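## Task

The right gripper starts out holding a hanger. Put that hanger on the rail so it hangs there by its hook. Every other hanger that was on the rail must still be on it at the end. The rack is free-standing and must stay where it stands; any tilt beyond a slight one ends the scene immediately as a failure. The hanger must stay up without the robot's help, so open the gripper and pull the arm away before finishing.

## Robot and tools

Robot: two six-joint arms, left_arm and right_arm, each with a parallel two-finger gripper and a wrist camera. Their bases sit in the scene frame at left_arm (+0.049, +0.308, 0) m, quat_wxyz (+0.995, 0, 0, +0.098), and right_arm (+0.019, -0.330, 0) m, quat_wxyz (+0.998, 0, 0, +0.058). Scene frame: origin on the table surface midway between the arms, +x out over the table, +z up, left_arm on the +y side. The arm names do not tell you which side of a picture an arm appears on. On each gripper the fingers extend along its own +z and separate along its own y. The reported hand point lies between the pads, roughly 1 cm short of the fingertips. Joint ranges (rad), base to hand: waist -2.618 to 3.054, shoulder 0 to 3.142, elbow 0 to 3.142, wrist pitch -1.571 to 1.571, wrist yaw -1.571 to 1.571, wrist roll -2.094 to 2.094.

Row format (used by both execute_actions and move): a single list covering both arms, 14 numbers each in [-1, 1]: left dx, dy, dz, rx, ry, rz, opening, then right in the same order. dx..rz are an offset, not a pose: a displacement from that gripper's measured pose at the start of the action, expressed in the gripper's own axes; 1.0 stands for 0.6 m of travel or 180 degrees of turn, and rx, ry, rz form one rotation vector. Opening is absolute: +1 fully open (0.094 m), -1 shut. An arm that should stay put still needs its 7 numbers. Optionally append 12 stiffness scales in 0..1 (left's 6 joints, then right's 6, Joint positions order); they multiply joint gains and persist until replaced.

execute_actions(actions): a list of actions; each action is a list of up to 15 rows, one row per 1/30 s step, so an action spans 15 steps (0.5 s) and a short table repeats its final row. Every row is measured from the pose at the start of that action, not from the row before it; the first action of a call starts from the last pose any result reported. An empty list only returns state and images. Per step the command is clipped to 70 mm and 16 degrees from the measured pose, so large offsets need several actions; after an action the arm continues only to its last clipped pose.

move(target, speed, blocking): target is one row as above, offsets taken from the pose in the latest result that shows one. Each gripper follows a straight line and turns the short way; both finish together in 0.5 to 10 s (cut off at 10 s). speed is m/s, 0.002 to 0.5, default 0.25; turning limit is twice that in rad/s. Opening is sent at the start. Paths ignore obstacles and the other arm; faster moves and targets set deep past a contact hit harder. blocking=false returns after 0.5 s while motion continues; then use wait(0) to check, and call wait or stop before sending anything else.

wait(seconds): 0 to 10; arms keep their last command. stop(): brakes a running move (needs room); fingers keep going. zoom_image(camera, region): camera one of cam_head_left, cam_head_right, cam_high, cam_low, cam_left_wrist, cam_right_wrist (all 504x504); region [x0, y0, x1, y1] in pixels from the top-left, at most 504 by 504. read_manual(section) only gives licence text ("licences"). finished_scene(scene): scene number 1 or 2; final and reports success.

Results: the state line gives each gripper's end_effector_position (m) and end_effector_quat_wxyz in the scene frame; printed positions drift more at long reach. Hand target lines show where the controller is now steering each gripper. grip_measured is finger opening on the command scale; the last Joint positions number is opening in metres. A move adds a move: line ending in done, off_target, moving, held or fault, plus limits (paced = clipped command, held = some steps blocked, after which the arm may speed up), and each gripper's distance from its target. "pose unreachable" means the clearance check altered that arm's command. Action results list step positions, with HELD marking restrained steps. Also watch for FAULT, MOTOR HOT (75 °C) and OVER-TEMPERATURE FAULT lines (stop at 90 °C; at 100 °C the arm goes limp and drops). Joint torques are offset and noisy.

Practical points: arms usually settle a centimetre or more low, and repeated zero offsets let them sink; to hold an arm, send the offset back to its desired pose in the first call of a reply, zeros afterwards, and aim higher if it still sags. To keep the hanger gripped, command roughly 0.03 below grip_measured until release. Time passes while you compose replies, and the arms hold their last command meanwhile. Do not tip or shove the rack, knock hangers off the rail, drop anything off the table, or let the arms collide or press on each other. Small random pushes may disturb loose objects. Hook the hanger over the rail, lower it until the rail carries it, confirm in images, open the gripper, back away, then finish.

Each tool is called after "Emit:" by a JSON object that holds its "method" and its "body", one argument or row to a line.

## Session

Emit:
{"method": "execute_actions", "body": {
  "actions": []
}}

Scene clock: 0.00 s.
left_arm: end_effector_position=(+0.4196, +0.3823, +0.4155) grip_measured=+1.000 end_effector_quat_wxyz=(+0.711, -0.070, +0.696, +0.068) | right_arm: end_effector_position=(+0.2569, +0.0779, +0.3973) grip_measured=-0.847 end_effector_quat_wxyz=(+0.535, -0.208, +0.806, +0.145)
Joint positions: left_arm=[-0.002  1.038  1.055  0.004  0.    -0.006  0.094] | right_arm=[ 1.169  1.717  1.979 -0.787  0.697  0.369  0.007]
Joint velocities: left_arm=[ 0.002  0.022 -0.007  0.066  0.007  0.007  0.   ] | right_arm=[-0.007  0.012 -0.012  0.007  0.022 -0.037 -0.001]
Joint torques (N m, as the arm reports them, + toward a larger angle): no reading
Hand target (left_arm): +0.416, +0.382, +0.427; +0.721, -0.069, +0.686, +0.068
Hand target (right_arm): +0.257, +0.075, +0.406; +0.542, -0.199, +0.802, +0.151
Joint stiffness scale: left_arm=[1. 1. 1. 1. 1. 1.] | right_arm=[1. 1. 1. 1. 1. 1.]
camera_calibration (this result's frames):
cam_left_wrist: T_world_to_cam=[[0.251875, -0.967686, 0.012, 0.262564], [-0.672958, -0.184045, -0.716418, 0.654139], [0.695476, 0.172372, -0.697568, 0.0536091], [0, 0, 0, 1]] pos_world=[0.336791, 0.36523, 0.502882]
cam_right_wrist: T_world_to_cam=[[0.516687, -0.815116, 0.261955, -0.188595], [-0.505828, -0.537474, -0.67473, 0.479392], [0.690777, 0.21612, -0.690014, 0.187716], [0, 0, 0, 1]] pos_world=[0.210264, 0.0633648, 0.50239]

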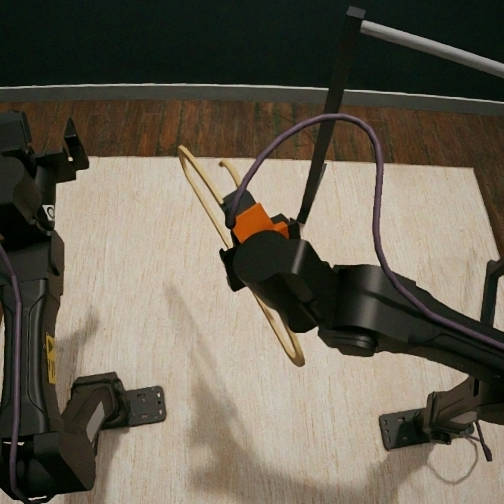

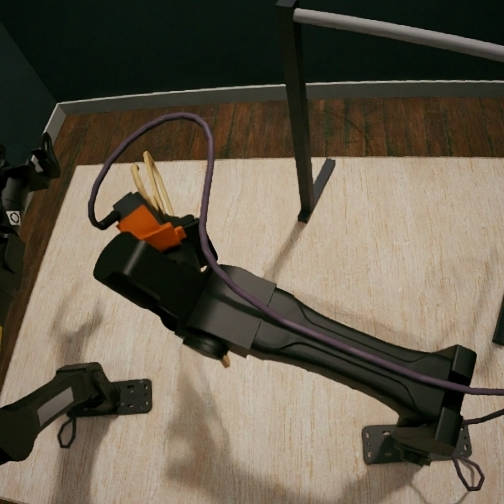

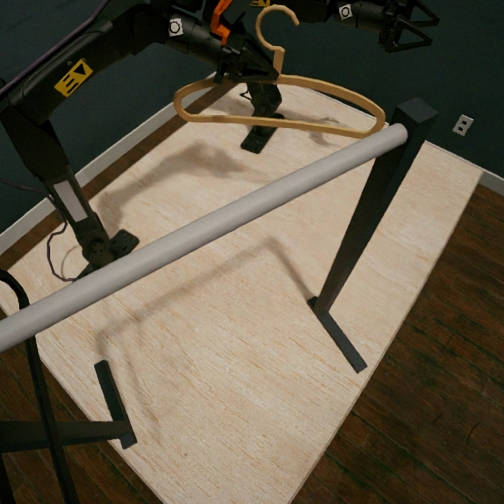

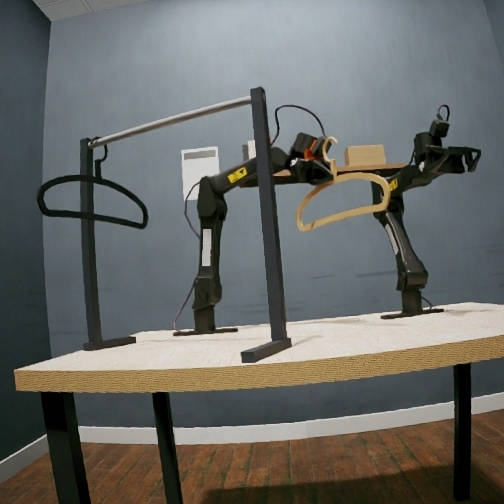

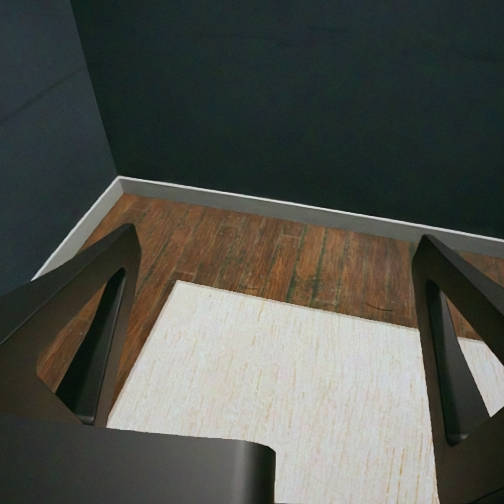

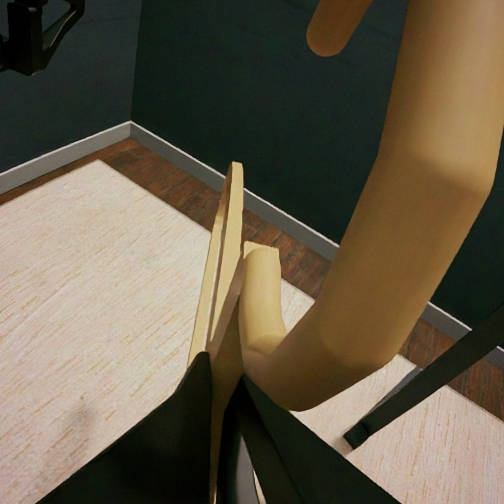

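Emit:
{"method": "move", "body": {
  "target": [0,0,0,0,0,0,1,0.028,-0.437,-0.253,0.204,0,0.086,-1],
  "speed": 0.15
}}

Scene clock: 14.40 s.
left_arm: end_effector_position=(+0.4196, +0.3823, +0.4155) grip_measured=+1.000 end_effector_quat_wxyz=(+0.711, -0.070, +0.696, +0.068) | right_arm: end_effector_position=(+0.2567, -0.2096, +0.4244) grip_measured=-0.859 end_effector_quat_wxyz=(+0.532, +0.061, +0.843, -0.047)
Joint positions: left_arm=[-0.002  1.038  1.055  0.004  0.    -0.006  0.094] | right_arm=[ 0.954  1.317  1.896 -1.539  1.02   0.866  0.007]
Joint velocities: left_arm=[-0.002 -0.012 -0.007 -0.022 -0.037  0.037  0.   ] | right_arm=[-0.002  0.007  0.017  0.037 -0.022 -0.037 -0.001]
Joint torques (N m, as the arm reports them, + toward a larger angle): left_arm=[ 0.02 -2.51  8.43  1.76 -0.01 -0.01] | right_arm=[-0.88 -3.81  7.29  1.11  0.63  0.14]
Hand target (left_arm): +0.420, +0.382, +0.415; +0.711, -0.070, +0.696, +0.068
Hand target (right_arm): +0.255, -0.224, +0.437; +0.547, +0.083, +0.832, -0.045
Off the commanded pose (left_arm): 0.000 m, 0 deg.
Off the commanded pose (right_arm): 0.018 m, 3 deg.
Joint stiffness scale: left_arm=[1. 1. 1. 1. 1. 1.] | right_arm=[1. 1. 1. 1. 1. 1.]
move: off_target (right_arm)
camera_calibration (this result's frames):
cam_left_wrist: T_world_to_cam=[[0.251875, -0.967686, 0.012, 0.262564], [-0.672958, -0.184045, -0.716418, 0.654139], [0.695476, 0.172372, -0.697568, 0.0536091], [0, 0, 0, 1]] pos_world=[0.336791, 0.36523, 0.502882]
cam_right_wrist: T_world_to_cam=[[-0.0828558, -0.954922, 0.28506, -0.315154], [-0.763954, -0.122817, -0.633475, 0.478704], [0.63993, -0.270259, -0.71934, 0.192162], [0, 0, 0, 1]] pos_world=[0.216625, -0.190221, 0.531314]

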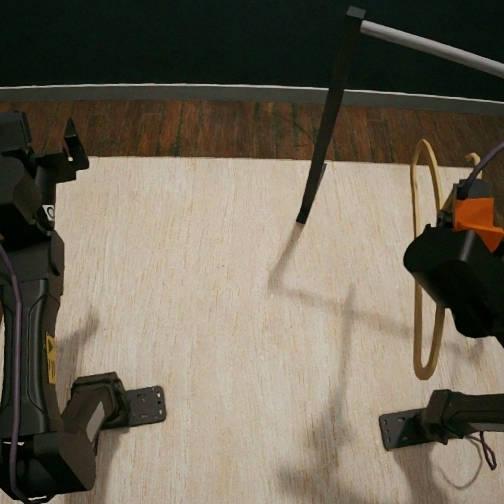

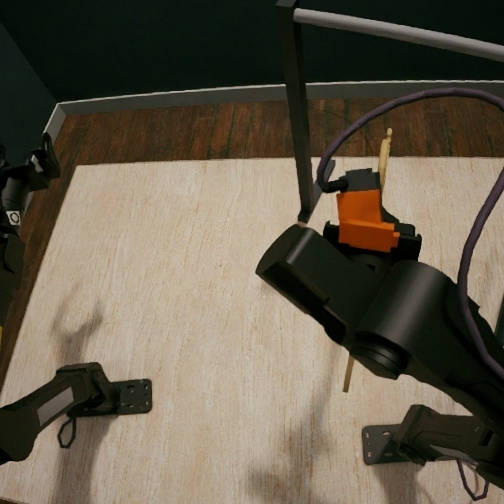

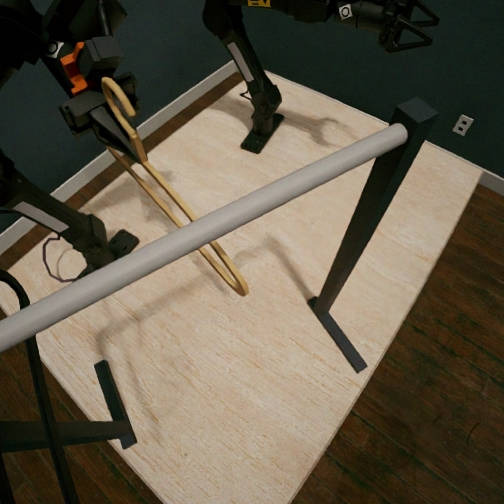

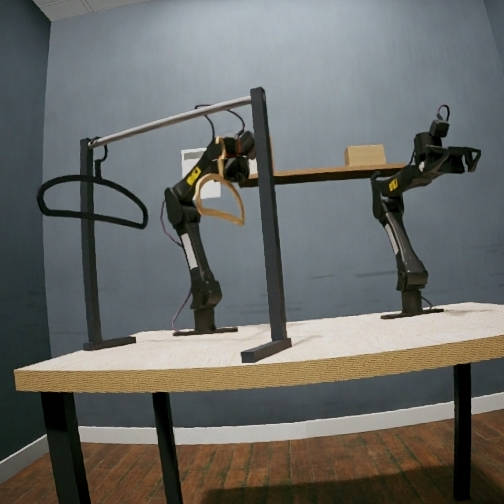

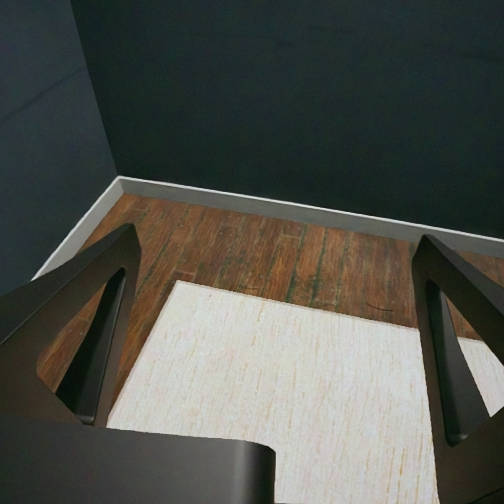

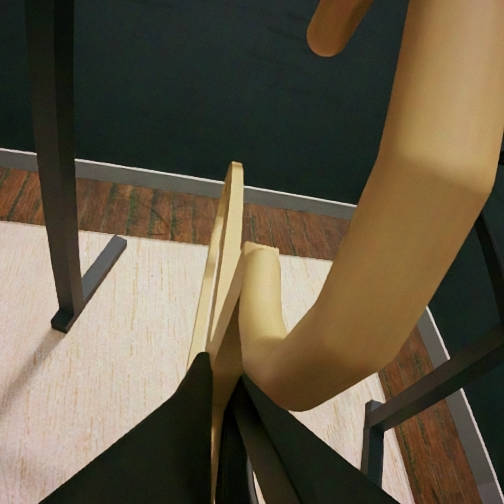

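Emit:
{"method": "move", "body": {
  "target": [0,0,0,0,0,0,1,-0.195,-0.028,0.31,0,0,0,-1],
  "speed": 0.12
}}

Emit:
{"method": "zoom_image", "body": {
  "camera": "cam_low",
  "region": [150,60,290,200]
}}

Emit:
{"method": "zoom_image", "body": {
  "camera": "cam_high",
  "region": [100,60,340,300]
}}

Scene clock: 22.97 s.
left_arm: end_effector_position=(+0.4196, +0.3823, +0.4155) grip_measured=+1.000 end_effector_quat_wxyz=(+0.711, -0.070, +0.696, +0.068) | right_arm: end_effector_position=(+0.4612, -0.2598, +0.4264) grip_measured=-0.859 end_effector_quat_wxyz=(+0.494, +0.050, +0.867, -0.053)
Joint positions: left_arm=[-0.002  1.038  1.055  0.004  0.    -0.006  0.094] | right_arm=[ 0.198  1.754  2.293 -1.125  0.409  0.208  0.007]
Joint velocities: left_arm=[-0.002 -0.002 -0.007 -0.007  0.007 -0.037  0.   ] | right_arm=[-0.002 -0.007  0.012 -0.022 -0.051 -0.051  0.001]
Joint torques (N m, as the arm reports them, + toward a larger angle): left_arm=[ 0.03 -2.49  8.42  1.76 -0.01  0.  ] | right_arm=[-1.07 -6.85  9.53  2.53  0.14 -0.16]
Hand target (left_arm): +0.420, +0.382, +0.415; +0.711, -0.070, +0.696, +0.068
Hand target (right_arm): +0.469, -0.263, +0.452; +0.534, +0.061, +0.842, -0.044
Off the commanded pose (left_arm): 0.000 m, 0 deg.
Off the commanded pose (right_arm): 0.026 m, 5 deg.
Joint stiffness scale: left_arm=[1. 1. 1. 1. 1. 1.] | right_arm=[1. 1. 1. 1. 1. 1.]
move: off_target (right_arm)
camera_calibration (this result's frames):
cam_left_wrist: T_world_to_cam=[[0.251875, -0.967686, 0.012, 0.262564], [-0.672958, -0.184045, -0.716418, 0.654139], [0.695476, 0.172372, -0.697568, 0.0536091], [0, 0, 0, 1]] pos_world=[0.336791, 0.36523, 0.502882]
cam_right_wrist: T_world_to_cam=[[-0.0447088, -0.951541, 0.304253, -0.371627], [-0.817049, -0.140416, -0.559209, 0.618221], [0.574833, -0.273591, -0.771178, 0.100463], [0, 0, 0, 1]] pos_world=[0.430752, -0.239325, 0.536258]

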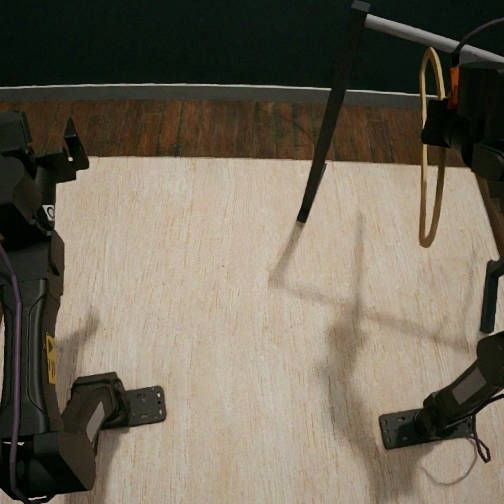

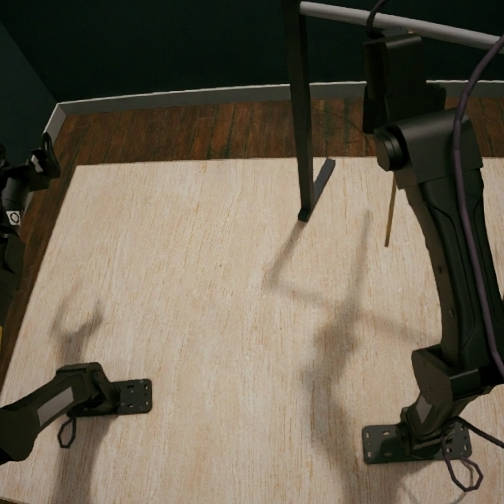

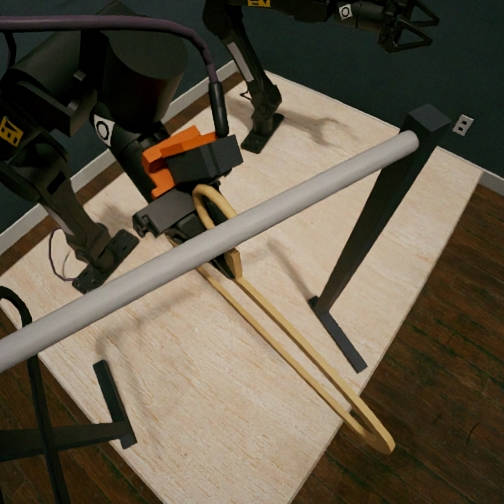

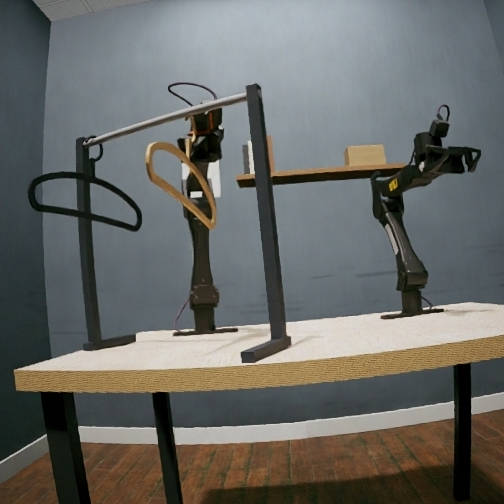

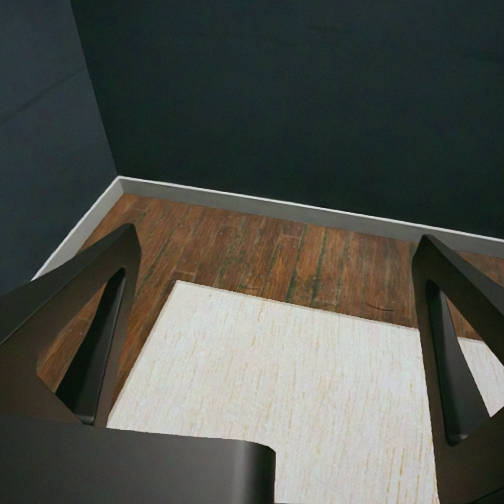

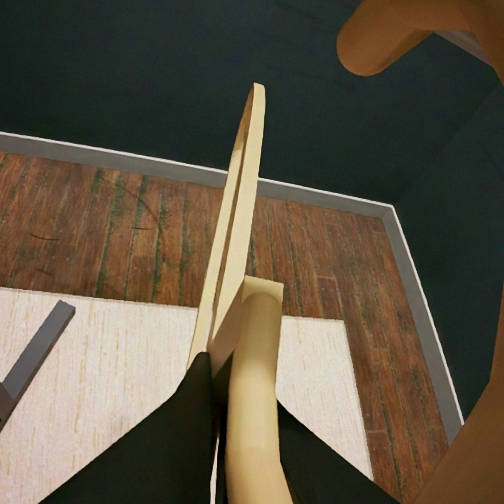

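Region (150, 60, 290, 200) of cam_low's 504x504 image, scaled by 3.600, with more detail than that image has.

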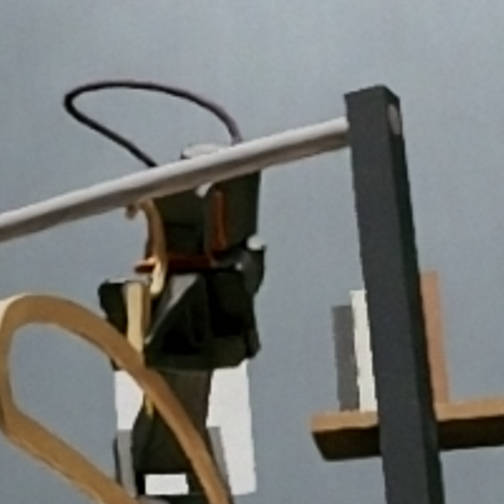

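Region (100, 60, 340, 300) of cam_high's 504x504 image, scaled by 2.100, with more detail than that image has.

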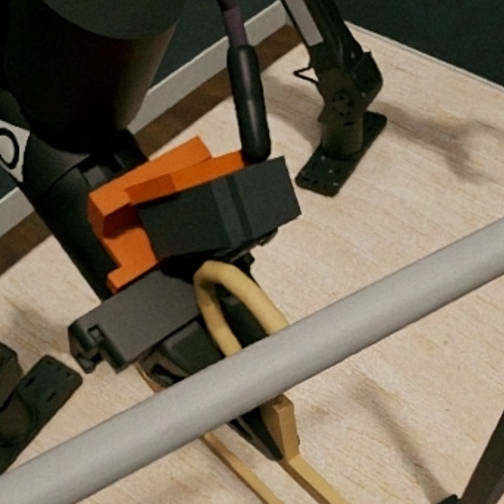

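Emit:
{"method": "move", "body": {
  "target": [0,0,0,0,0,0,1,0.03,0,-0.06,0,0,0,-1],
  "speed": 0.06
}}

Emit:
{"method": "move", "body": {
  "target": [0,0,0,0,0,0,1,-0.11,0,-0.06,0,-0.04,0,-1],
  "speed": 0.06
}}

Emit:
{"method": "zoom_image", "body": {
  "camera": "cam_low",
  "region": [150,60,290,200]
}}

Scene clock: 32.77 s.
left_arm: end_effector_position=(+0.4196, +0.3823, +0.4155) grip_measured=+1.000 end_effector_quat_wxyz=(+0.711, -0.070, +0.696, +0.068) | right_arm: end_effector_position=(+0.4274, -0.2518, +0.4172) grip_measured=-0.859 end_effector_quat_wxyz=(+0.477, +0.040, +0.876, -0.056)
Joint positions: left_arm=[-0.002  1.038  1.055  0.004  0.    -0.006  0.094] | right_arm=[ 0.256  1.647  2.164 -1.156  0.445  0.238  0.007]
Joint velocities: left_arm=[ 0.007  0.012  0.002 -0.037  0.051  0.007  0.   ] | right_arm=[ 0.032 -0.007 -0.002  0.007  0.051 -0.066  0.001]
Joint torques (N m, as the arm reports them, + toward a larger angle): left_arm=[ 0.05 -2.48  8.43  1.76  0.   -0.01] | right_arm=[ 0.78 -8.36  6.04  1.8   0.31  0.11]
Hand target (left_arm): +0.420, +0.382, +0.415; +0.711, -0.070, +0.696, +0.068
Hand target (right_arm): +0.421, -0.254, +0.429; +0.493, +0.050, +0.867, -0.053
Off the commanded pose (left_arm): 0.000 m, 0 deg.
Off the commanded pose (right_arm): 0.013 m, 2 deg.
Joint stiffness scale: left_arm=[1. 1. 1. 1. 1. 1.] | right_arm=[1. 1. 1. 1. 1. 1.]
move: off_target (right_arm)
camera_calibration (this result's frames):
cam_left_wrist: T_world_to_cam=[[0.251875, -0.967686, 0.012, 0.262564], [-0.672958, -0.184045, -0.716418, 0.654139], [0.695476, 0.172372, -0.697568, 0.0536091], [0, 0, 0, 1]] pos_world=[0.336791, 0.36523, 0.502882]
cam_right_wrist: T_world_to_cam=[[-0.020165, -0.948115, 0.317288, -0.377776], [-0.8365, -0.157817, -0.524749, 0.576161], [0.547596, -0.275993, -0.789915, 0.133896], [0, 0, 0, 1]] pos_world=[0.401019, -0.230292, 0.527971]

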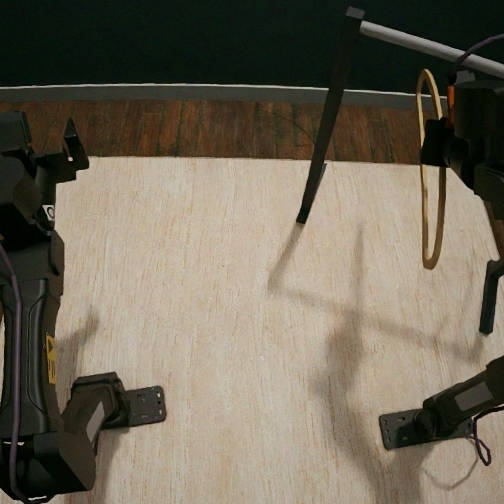

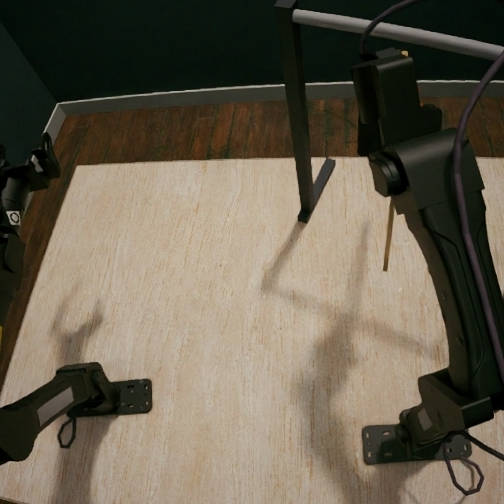

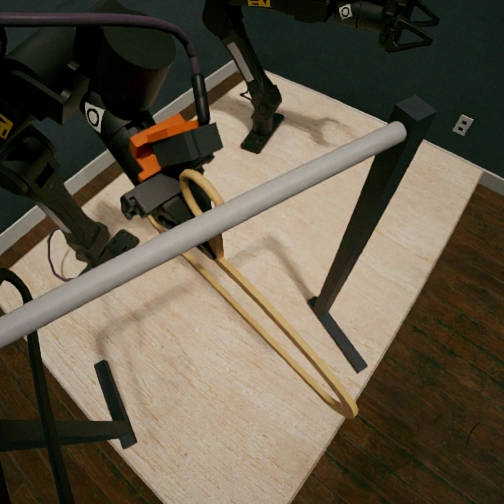

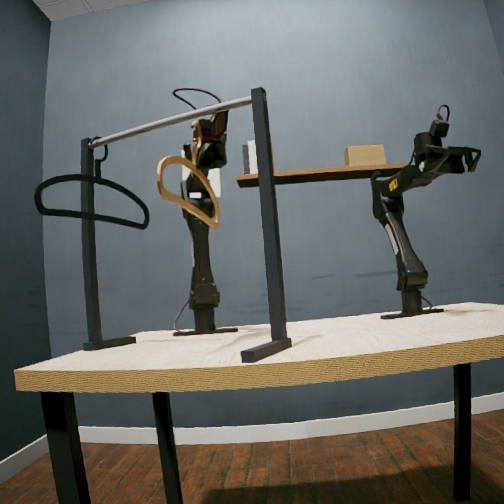

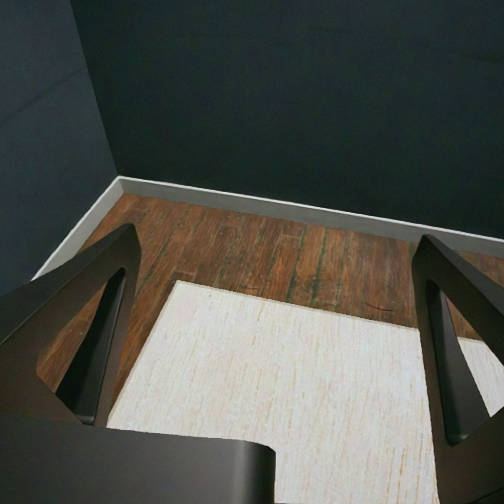

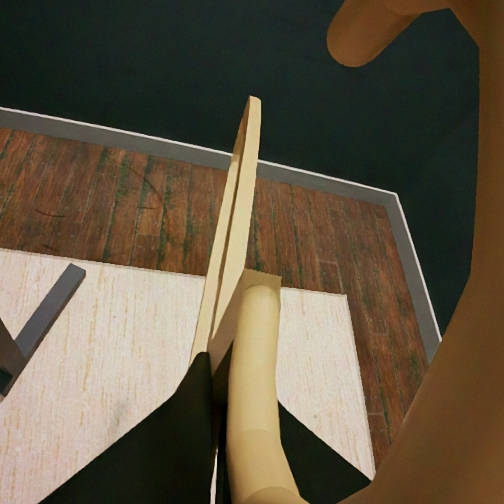

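Scene clock: 34.33 s.
left_arm: end_effector_position=(+0.4196, +0.3823, +0.4155) grip_measured=+1.000 end_effector_quat_wxyz=(+0.711, -0.070, +0.696, +0.068) | right_arm: end_effector_position=(+0.4343, -0.2482, +0.4887) grip_measured=-0.859 end_effector_quat_wxyz=(+0.536, +0.037, +0.842, -0.051)
Joint positions: left_arm=[-0.002  1.038  1.055  0.004  0.    -0.006  0.094] | right_arm=[ 0.269  1.916  2.819 -1.394  0.473  0.187  0.007]
Joint velocities: left_arm=[ 0.002 -0.007 -0.022  0.081 -0.022 -0.081  0.   ] | right_arm=[ 0.002  0.115  0.217 -0.256 -0.007 -0.051 -0.001]
Joint torques (N m, as the arm reports them, + toward a larger angle): left_arm=[ 0.06 -2.51  8.42  1.76 -0.01  0.  ] | right_arm=[ 0.88 -6.32  6.7   1.87  0.2  -0.12]
Hand target (left_arm): +0.420, +0.382, +0.415; +0.711, -0.070, +0.696, +0.068
Hand target (right_arm): +0.432, -0.247, +0.491; +0.538, +0.034, +0.840, -0.058
Off the commanded pose (left_arm): 0.000 m, 0 deg.
Off the commanded pose (right_arm): 0.004 m, 1 deg.
Joint stiffness scale: left_arm=[1. 1. 1. 1. 1. 1.] | right_arm=[1. 1. 1. 1. 1. 1.]
move: done
camera_calibration (this result's frames):
cam_left_wrist: T_world_to_cam=[[0.251875, -0.967686, 0.012, 0.262564], [-0.672958, -0.184045, -0.716418, 0.654139], [0.695476, 0.172372, -0.697568, 0.0536091], [0, 0, 0, 1]] pos_world=[0.336791, 0.36523, 0.502882]
cam_right_wrist: T_world_to_cam=[[-0.0504747, -0.947504, 0.315736, -0.382846], [-0.755251, -0.170645, -0.632832, 0.63438], [0.653489, -0.270402, -0.70699, 0.10238], [0, 0, 0, 1]] pos_world=[0.392888, -0.22681, 0.594716]

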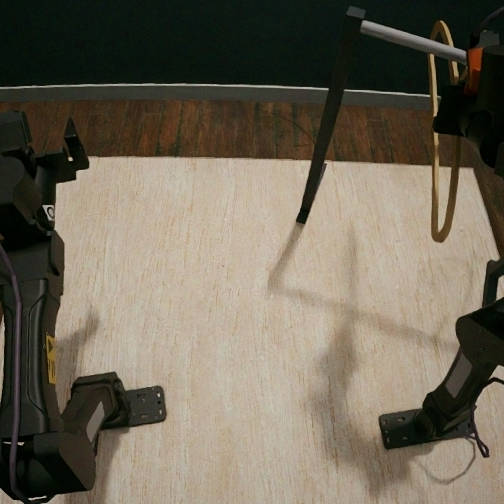

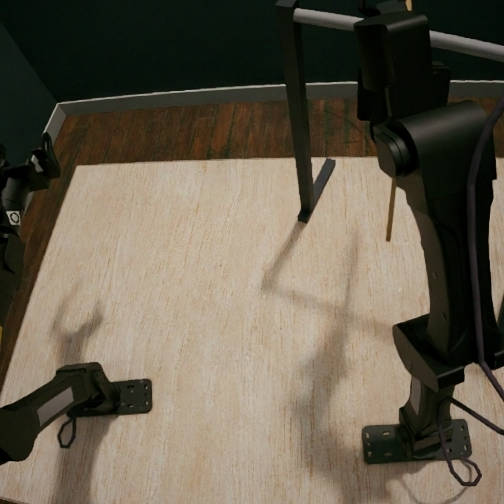

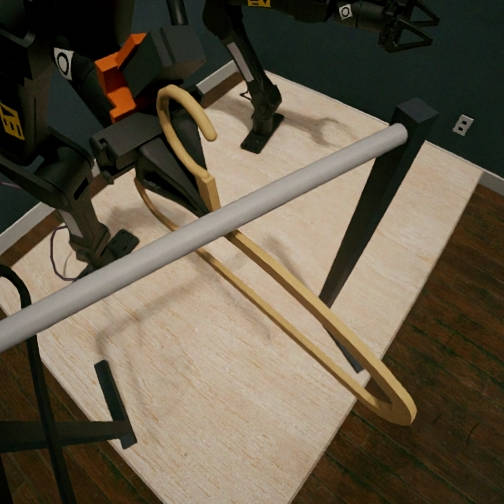

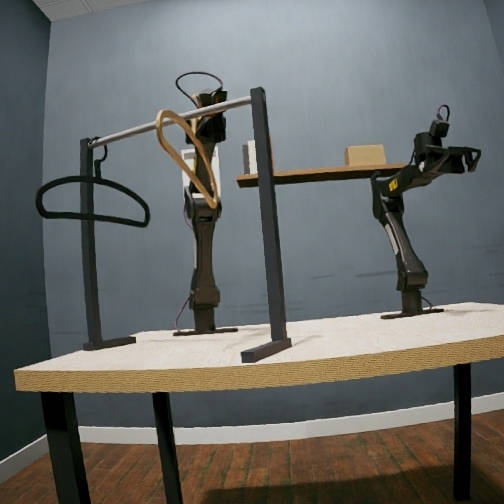

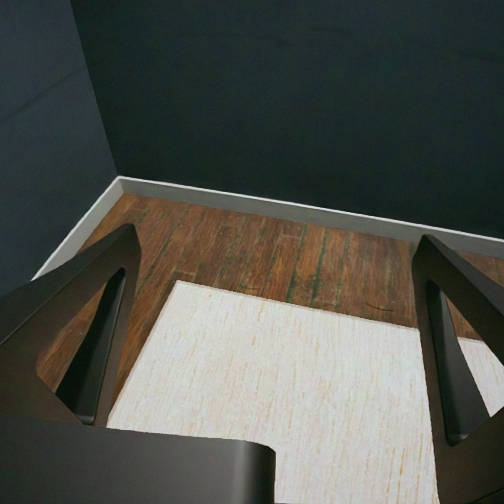

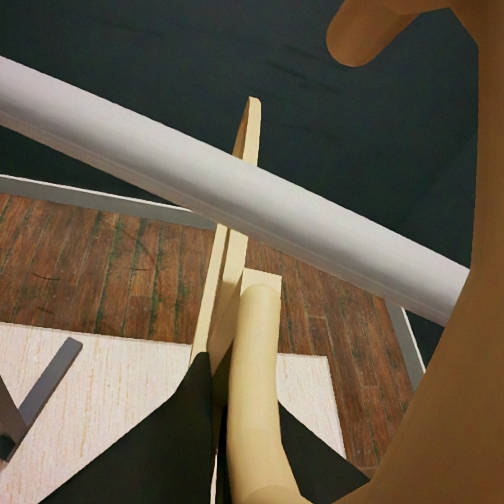

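Region (150, 60, 290, 200) of cam_low's 504x504 image, scaled by 3.600, with more detail than that image has.

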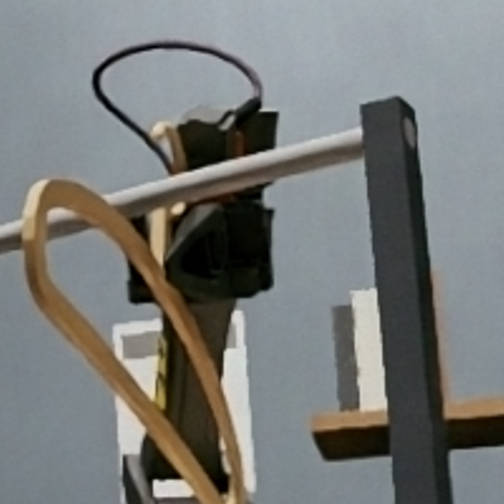

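Emit:
{"method": "move", "body": {
  "target": [0,0,0,0,0,0,1,-0.02,0,0.07,0,0.06,0,-1],
  "speed": 0.05
}}

Emit:
{"method": "zoom_image", "body": {
  "camera": "cam_low",
  "region": [150,60,290,200]
}}

Scene clock: 44.90 s.
left_arm: end_effector_position=(+0.4196, +0.3823, +0.4155) grip_measured=+1.000 end_effector_quat_wxyz=(+0.711, -0.070, +0.696, +0.068) | right_arm: end_effector_position=(+0.4718, -0.2516, +0.4661) grip_measured=-0.859 end_effector_quat_wxyz=(+0.521, +0.022, +0.852, -0.041)
Joint positions: left_arm=[-0.002  1.038  1.055  0.004  0.    -0.006  0.094] | right_arm=[ 0.193  2.008  2.856 -1.357  0.367  0.145  0.007]
Joint velocities: left_arm=[-0.007  0.002 -0.007  0.051  0.066  0.022  0.   ] | right_arm=[-0.007 -0.002 -0.002  0.081  0.022  0.066 -0.001]
Joint torques (N m, as the arm reports them, + toward a larger angle): left_arm=[ 0.03 -2.5   8.41  1.76 -0.01  0.01] | right_arm=[-0.88 -7.73  7.05  2.23  0.08 -0.11]
Hand target (left_arm): +0.420, +0.382, +0.415; +0.711, -0.070, +0.696, +0.068
Hand target (right_arm): +0.476, -0.255, +0.481; +0.546, +0.029, +0.837, -0.036
Off the commanded pose (left_arm): 0.000 m, 0 deg.
Off the commanded pose (right_arm): 0.017 m, 9 deg.
Joint stiffness scale: left_arm=[1. 1. 1. 1. 1. 1.] | right_arm=[1. 1. 1. 1. 1. 1.]
elbow stopped short (right arm): the move would have taken joint 3 (elbow) straighter than the controller allows; a more bent joint 3 avoids this.
move: off_target (right_arm)
camera_calibration (this result's frames):
cam_left_wrist: T_world_to_cam=[[0.251875, -0.967686, 0.012, 0.262564], [-0.672958, -0.184045, -0.716418, 0.654139], [0.695476, 0.172372, -0.697568, 0.0536091], [0, 0, 0, 1]] pos_world=[0.336791, 0.36523, 0.502882]
cam_right_wrist: T_world_to_cam=[[-0.00487234, -0.949736, 0.313013, -0.397873], [-0.772559, -0.195169, -0.604203, 0.636503], [0.634924, -0.244765, -0.732777, 0.0882304], [0, 0, 0, 1]] pos_world=[0.433778, -0.232053, 0.573769]

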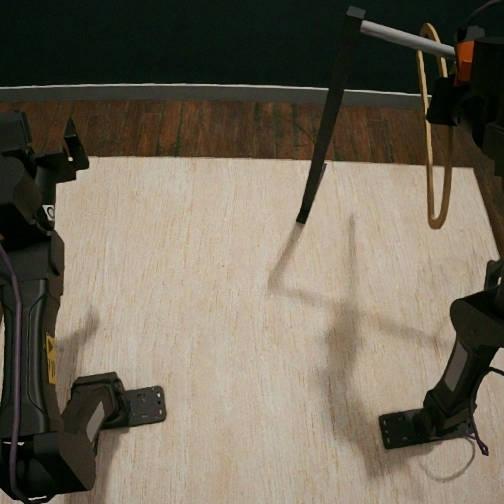

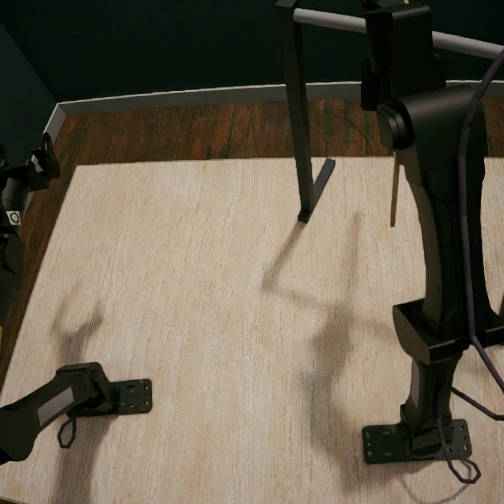

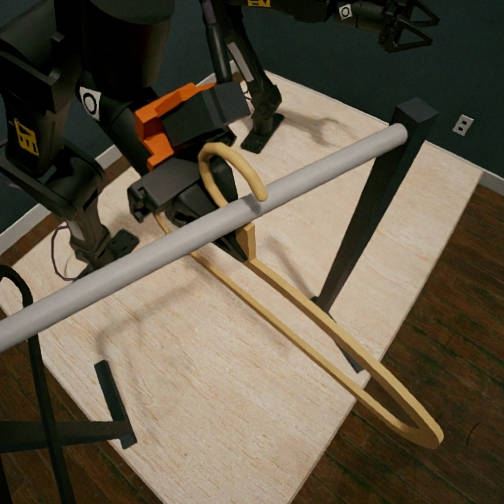

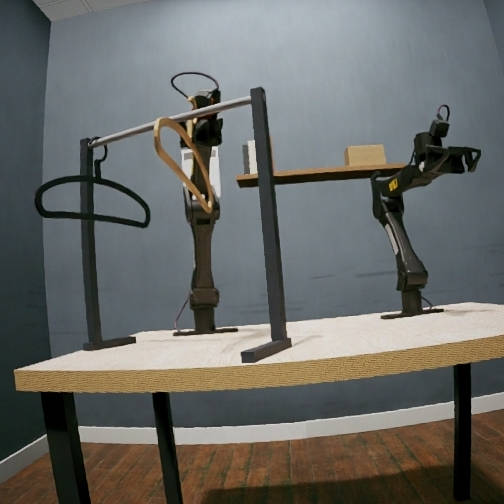

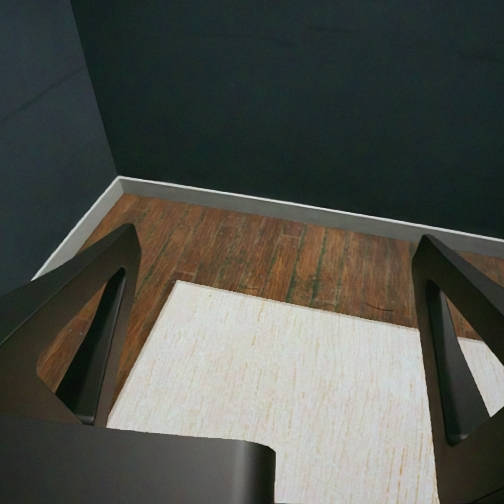

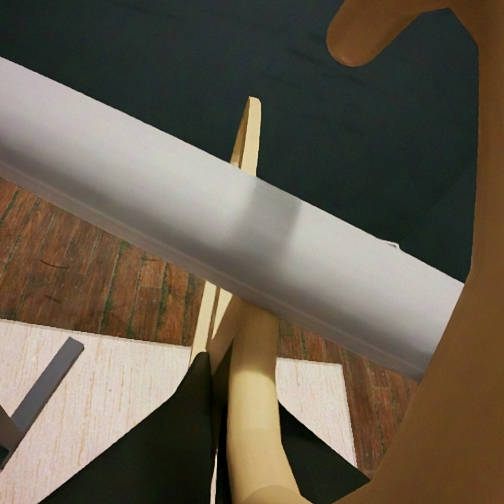

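Region (150, 60, 290, 200) of cam_low's 504x504 image, scaled by 3.600, with more detail than that image has.

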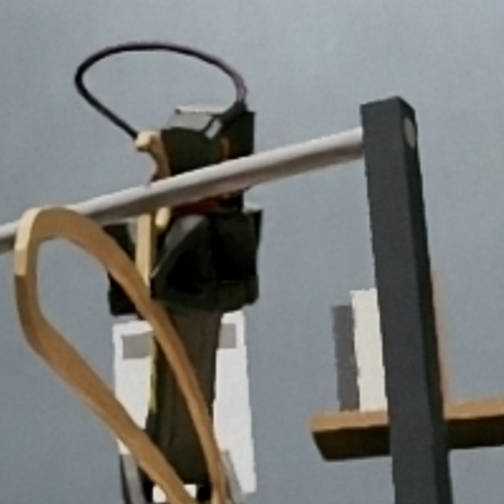

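Emit:
{"method": "move", "body": {
  "target": [0,0,0,0,0,0,1,-0.048,0,0.052,0,0,0,-1],
  "speed": 0.03
}}

Emit:
{"method": "zoom_image", "body": {
  "camera": "cam_high",
  "region": [150,80,390,320]
}}

Scene clock: 50.20 s.
left_arm: end_effector_position=(+0.4196, +0.3823, +0.4155) grip_measured=+1.000 end_effector_quat_wxyz=(+0.711, -0.070, +0.696, +0.068) | right_arm: end_effector_position=(+0.5014, -0.2513, +0.4576) grip_measured=-0.859 end_effector_quat_wxyz=(+0.529, +0.009, +0.848, -0.041)
Joint positions: left_arm=[-0.002  1.038  1.055  0.004  0.    -0.006  0.094] | right_arm=[ 0.161  2.063  2.856 -1.274  0.328  0.1    0.007]
Joint velocities: left_arm=[-0.007 -0.002 -0.012  0.007 -0.037 -0.007  0.   ] | right_arm=[-0.022 -0.012 -0.007  0.037  0.022 -0.022 -0.001]
Joint torques (N m, as the arm reports them, + toward a larger angle): left_arm=[ 0.05 -2.48  8.41  1.75  0.    0.  ] | right_arm=[-1.34 -8.02  7.4   2.54  0.06 -0.2 ]
Hand target (left_arm): +0.420, +0.382, +0.415; +0.711, -0.070, +0.696, +0.068
Hand target (right_arm): +0.510, -0.256, +0.476; +0.562, +0.017, +0.826, -0.037
Off the commanded pose (left_arm): 0.000 m, 0 deg.
Off the commanded pose (right_arm): 0.023 m, 2 deg.
Joint stiffness scale: left_arm=[1. 1. 1. 1. 1. 1.] | right_arm=[1. 1. 1. 1. 1. 1.]
elbow stopped short (right arm): the move would have taken joint 3 (elbow) straighter than the controller allows; a more bent joint 3 avoids this.
move: off_target (right_arm)
camera_calibration (this result's frames):
cam_left_wrist: T_world_to_cam=[[0.251875, -0.967686, 0.012, 0.262564], [-0.672958, -0.184045, -0.716418, 0.654139], [0.695476, 0.172372, -0.697568, 0.0536091], [0, 0, 0, 1]] pos_world=[0.336791, 0.36523, 0.502882]
cam_right_wrist: T_world_to_cam=[[0.0113954, -0.945065, 0.326684, -0.407936], [-0.757133, -0.22156, -0.614541, 0.644633], [0.653161, -0.240341, -0.718065, 0.0485268], [0, 0, 0, 1]] pos_world=[0.461026, -0.231038, 0.564264]

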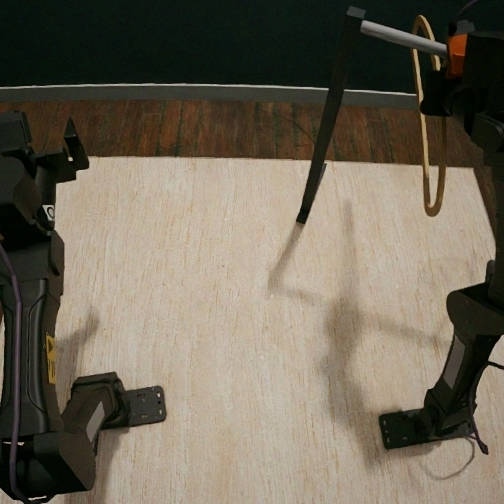

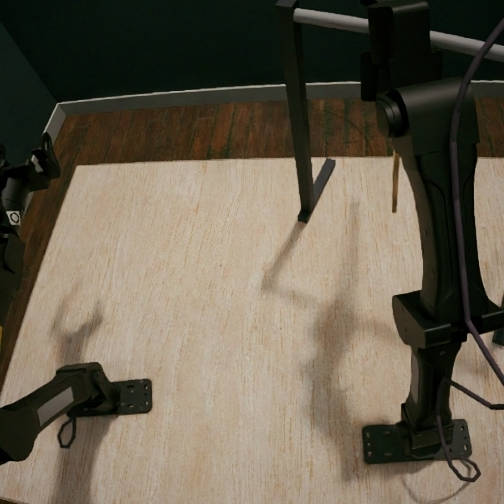

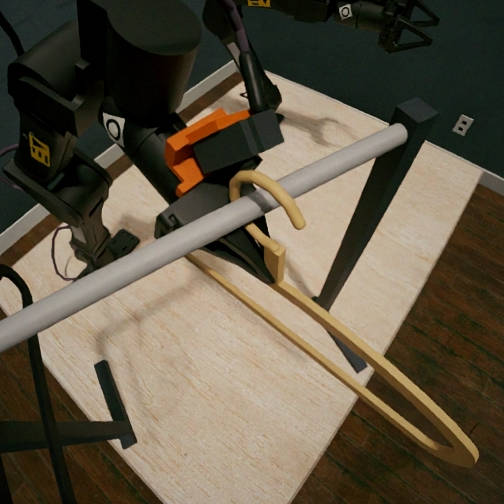

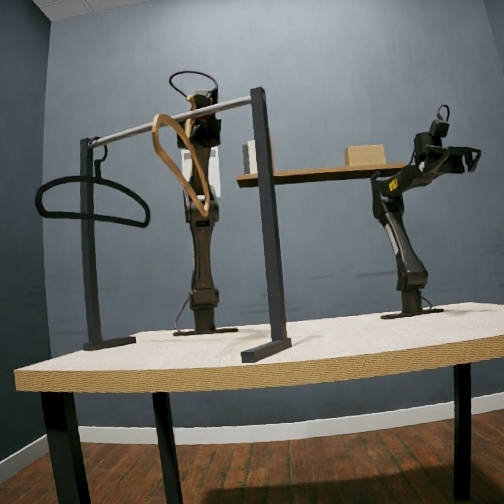

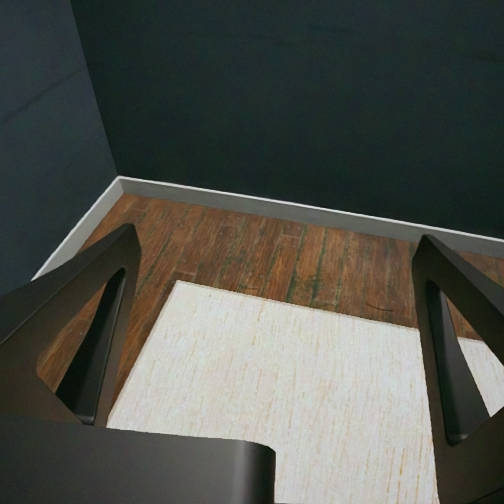

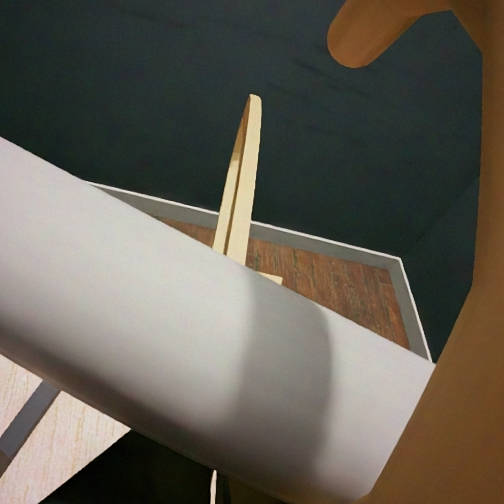

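Region (150, 80, 390, 320) of cam_high's 504x504 image, scaled by 2.100, with more detail than that image has.

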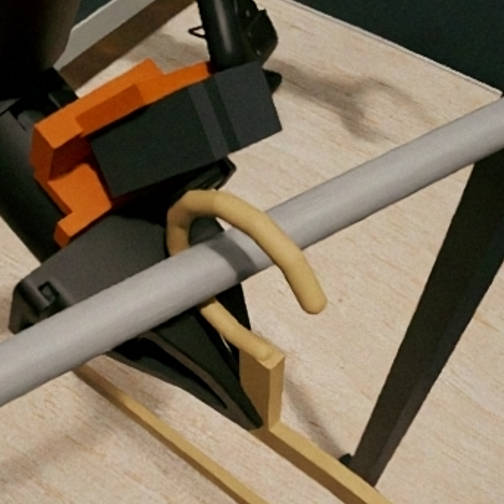

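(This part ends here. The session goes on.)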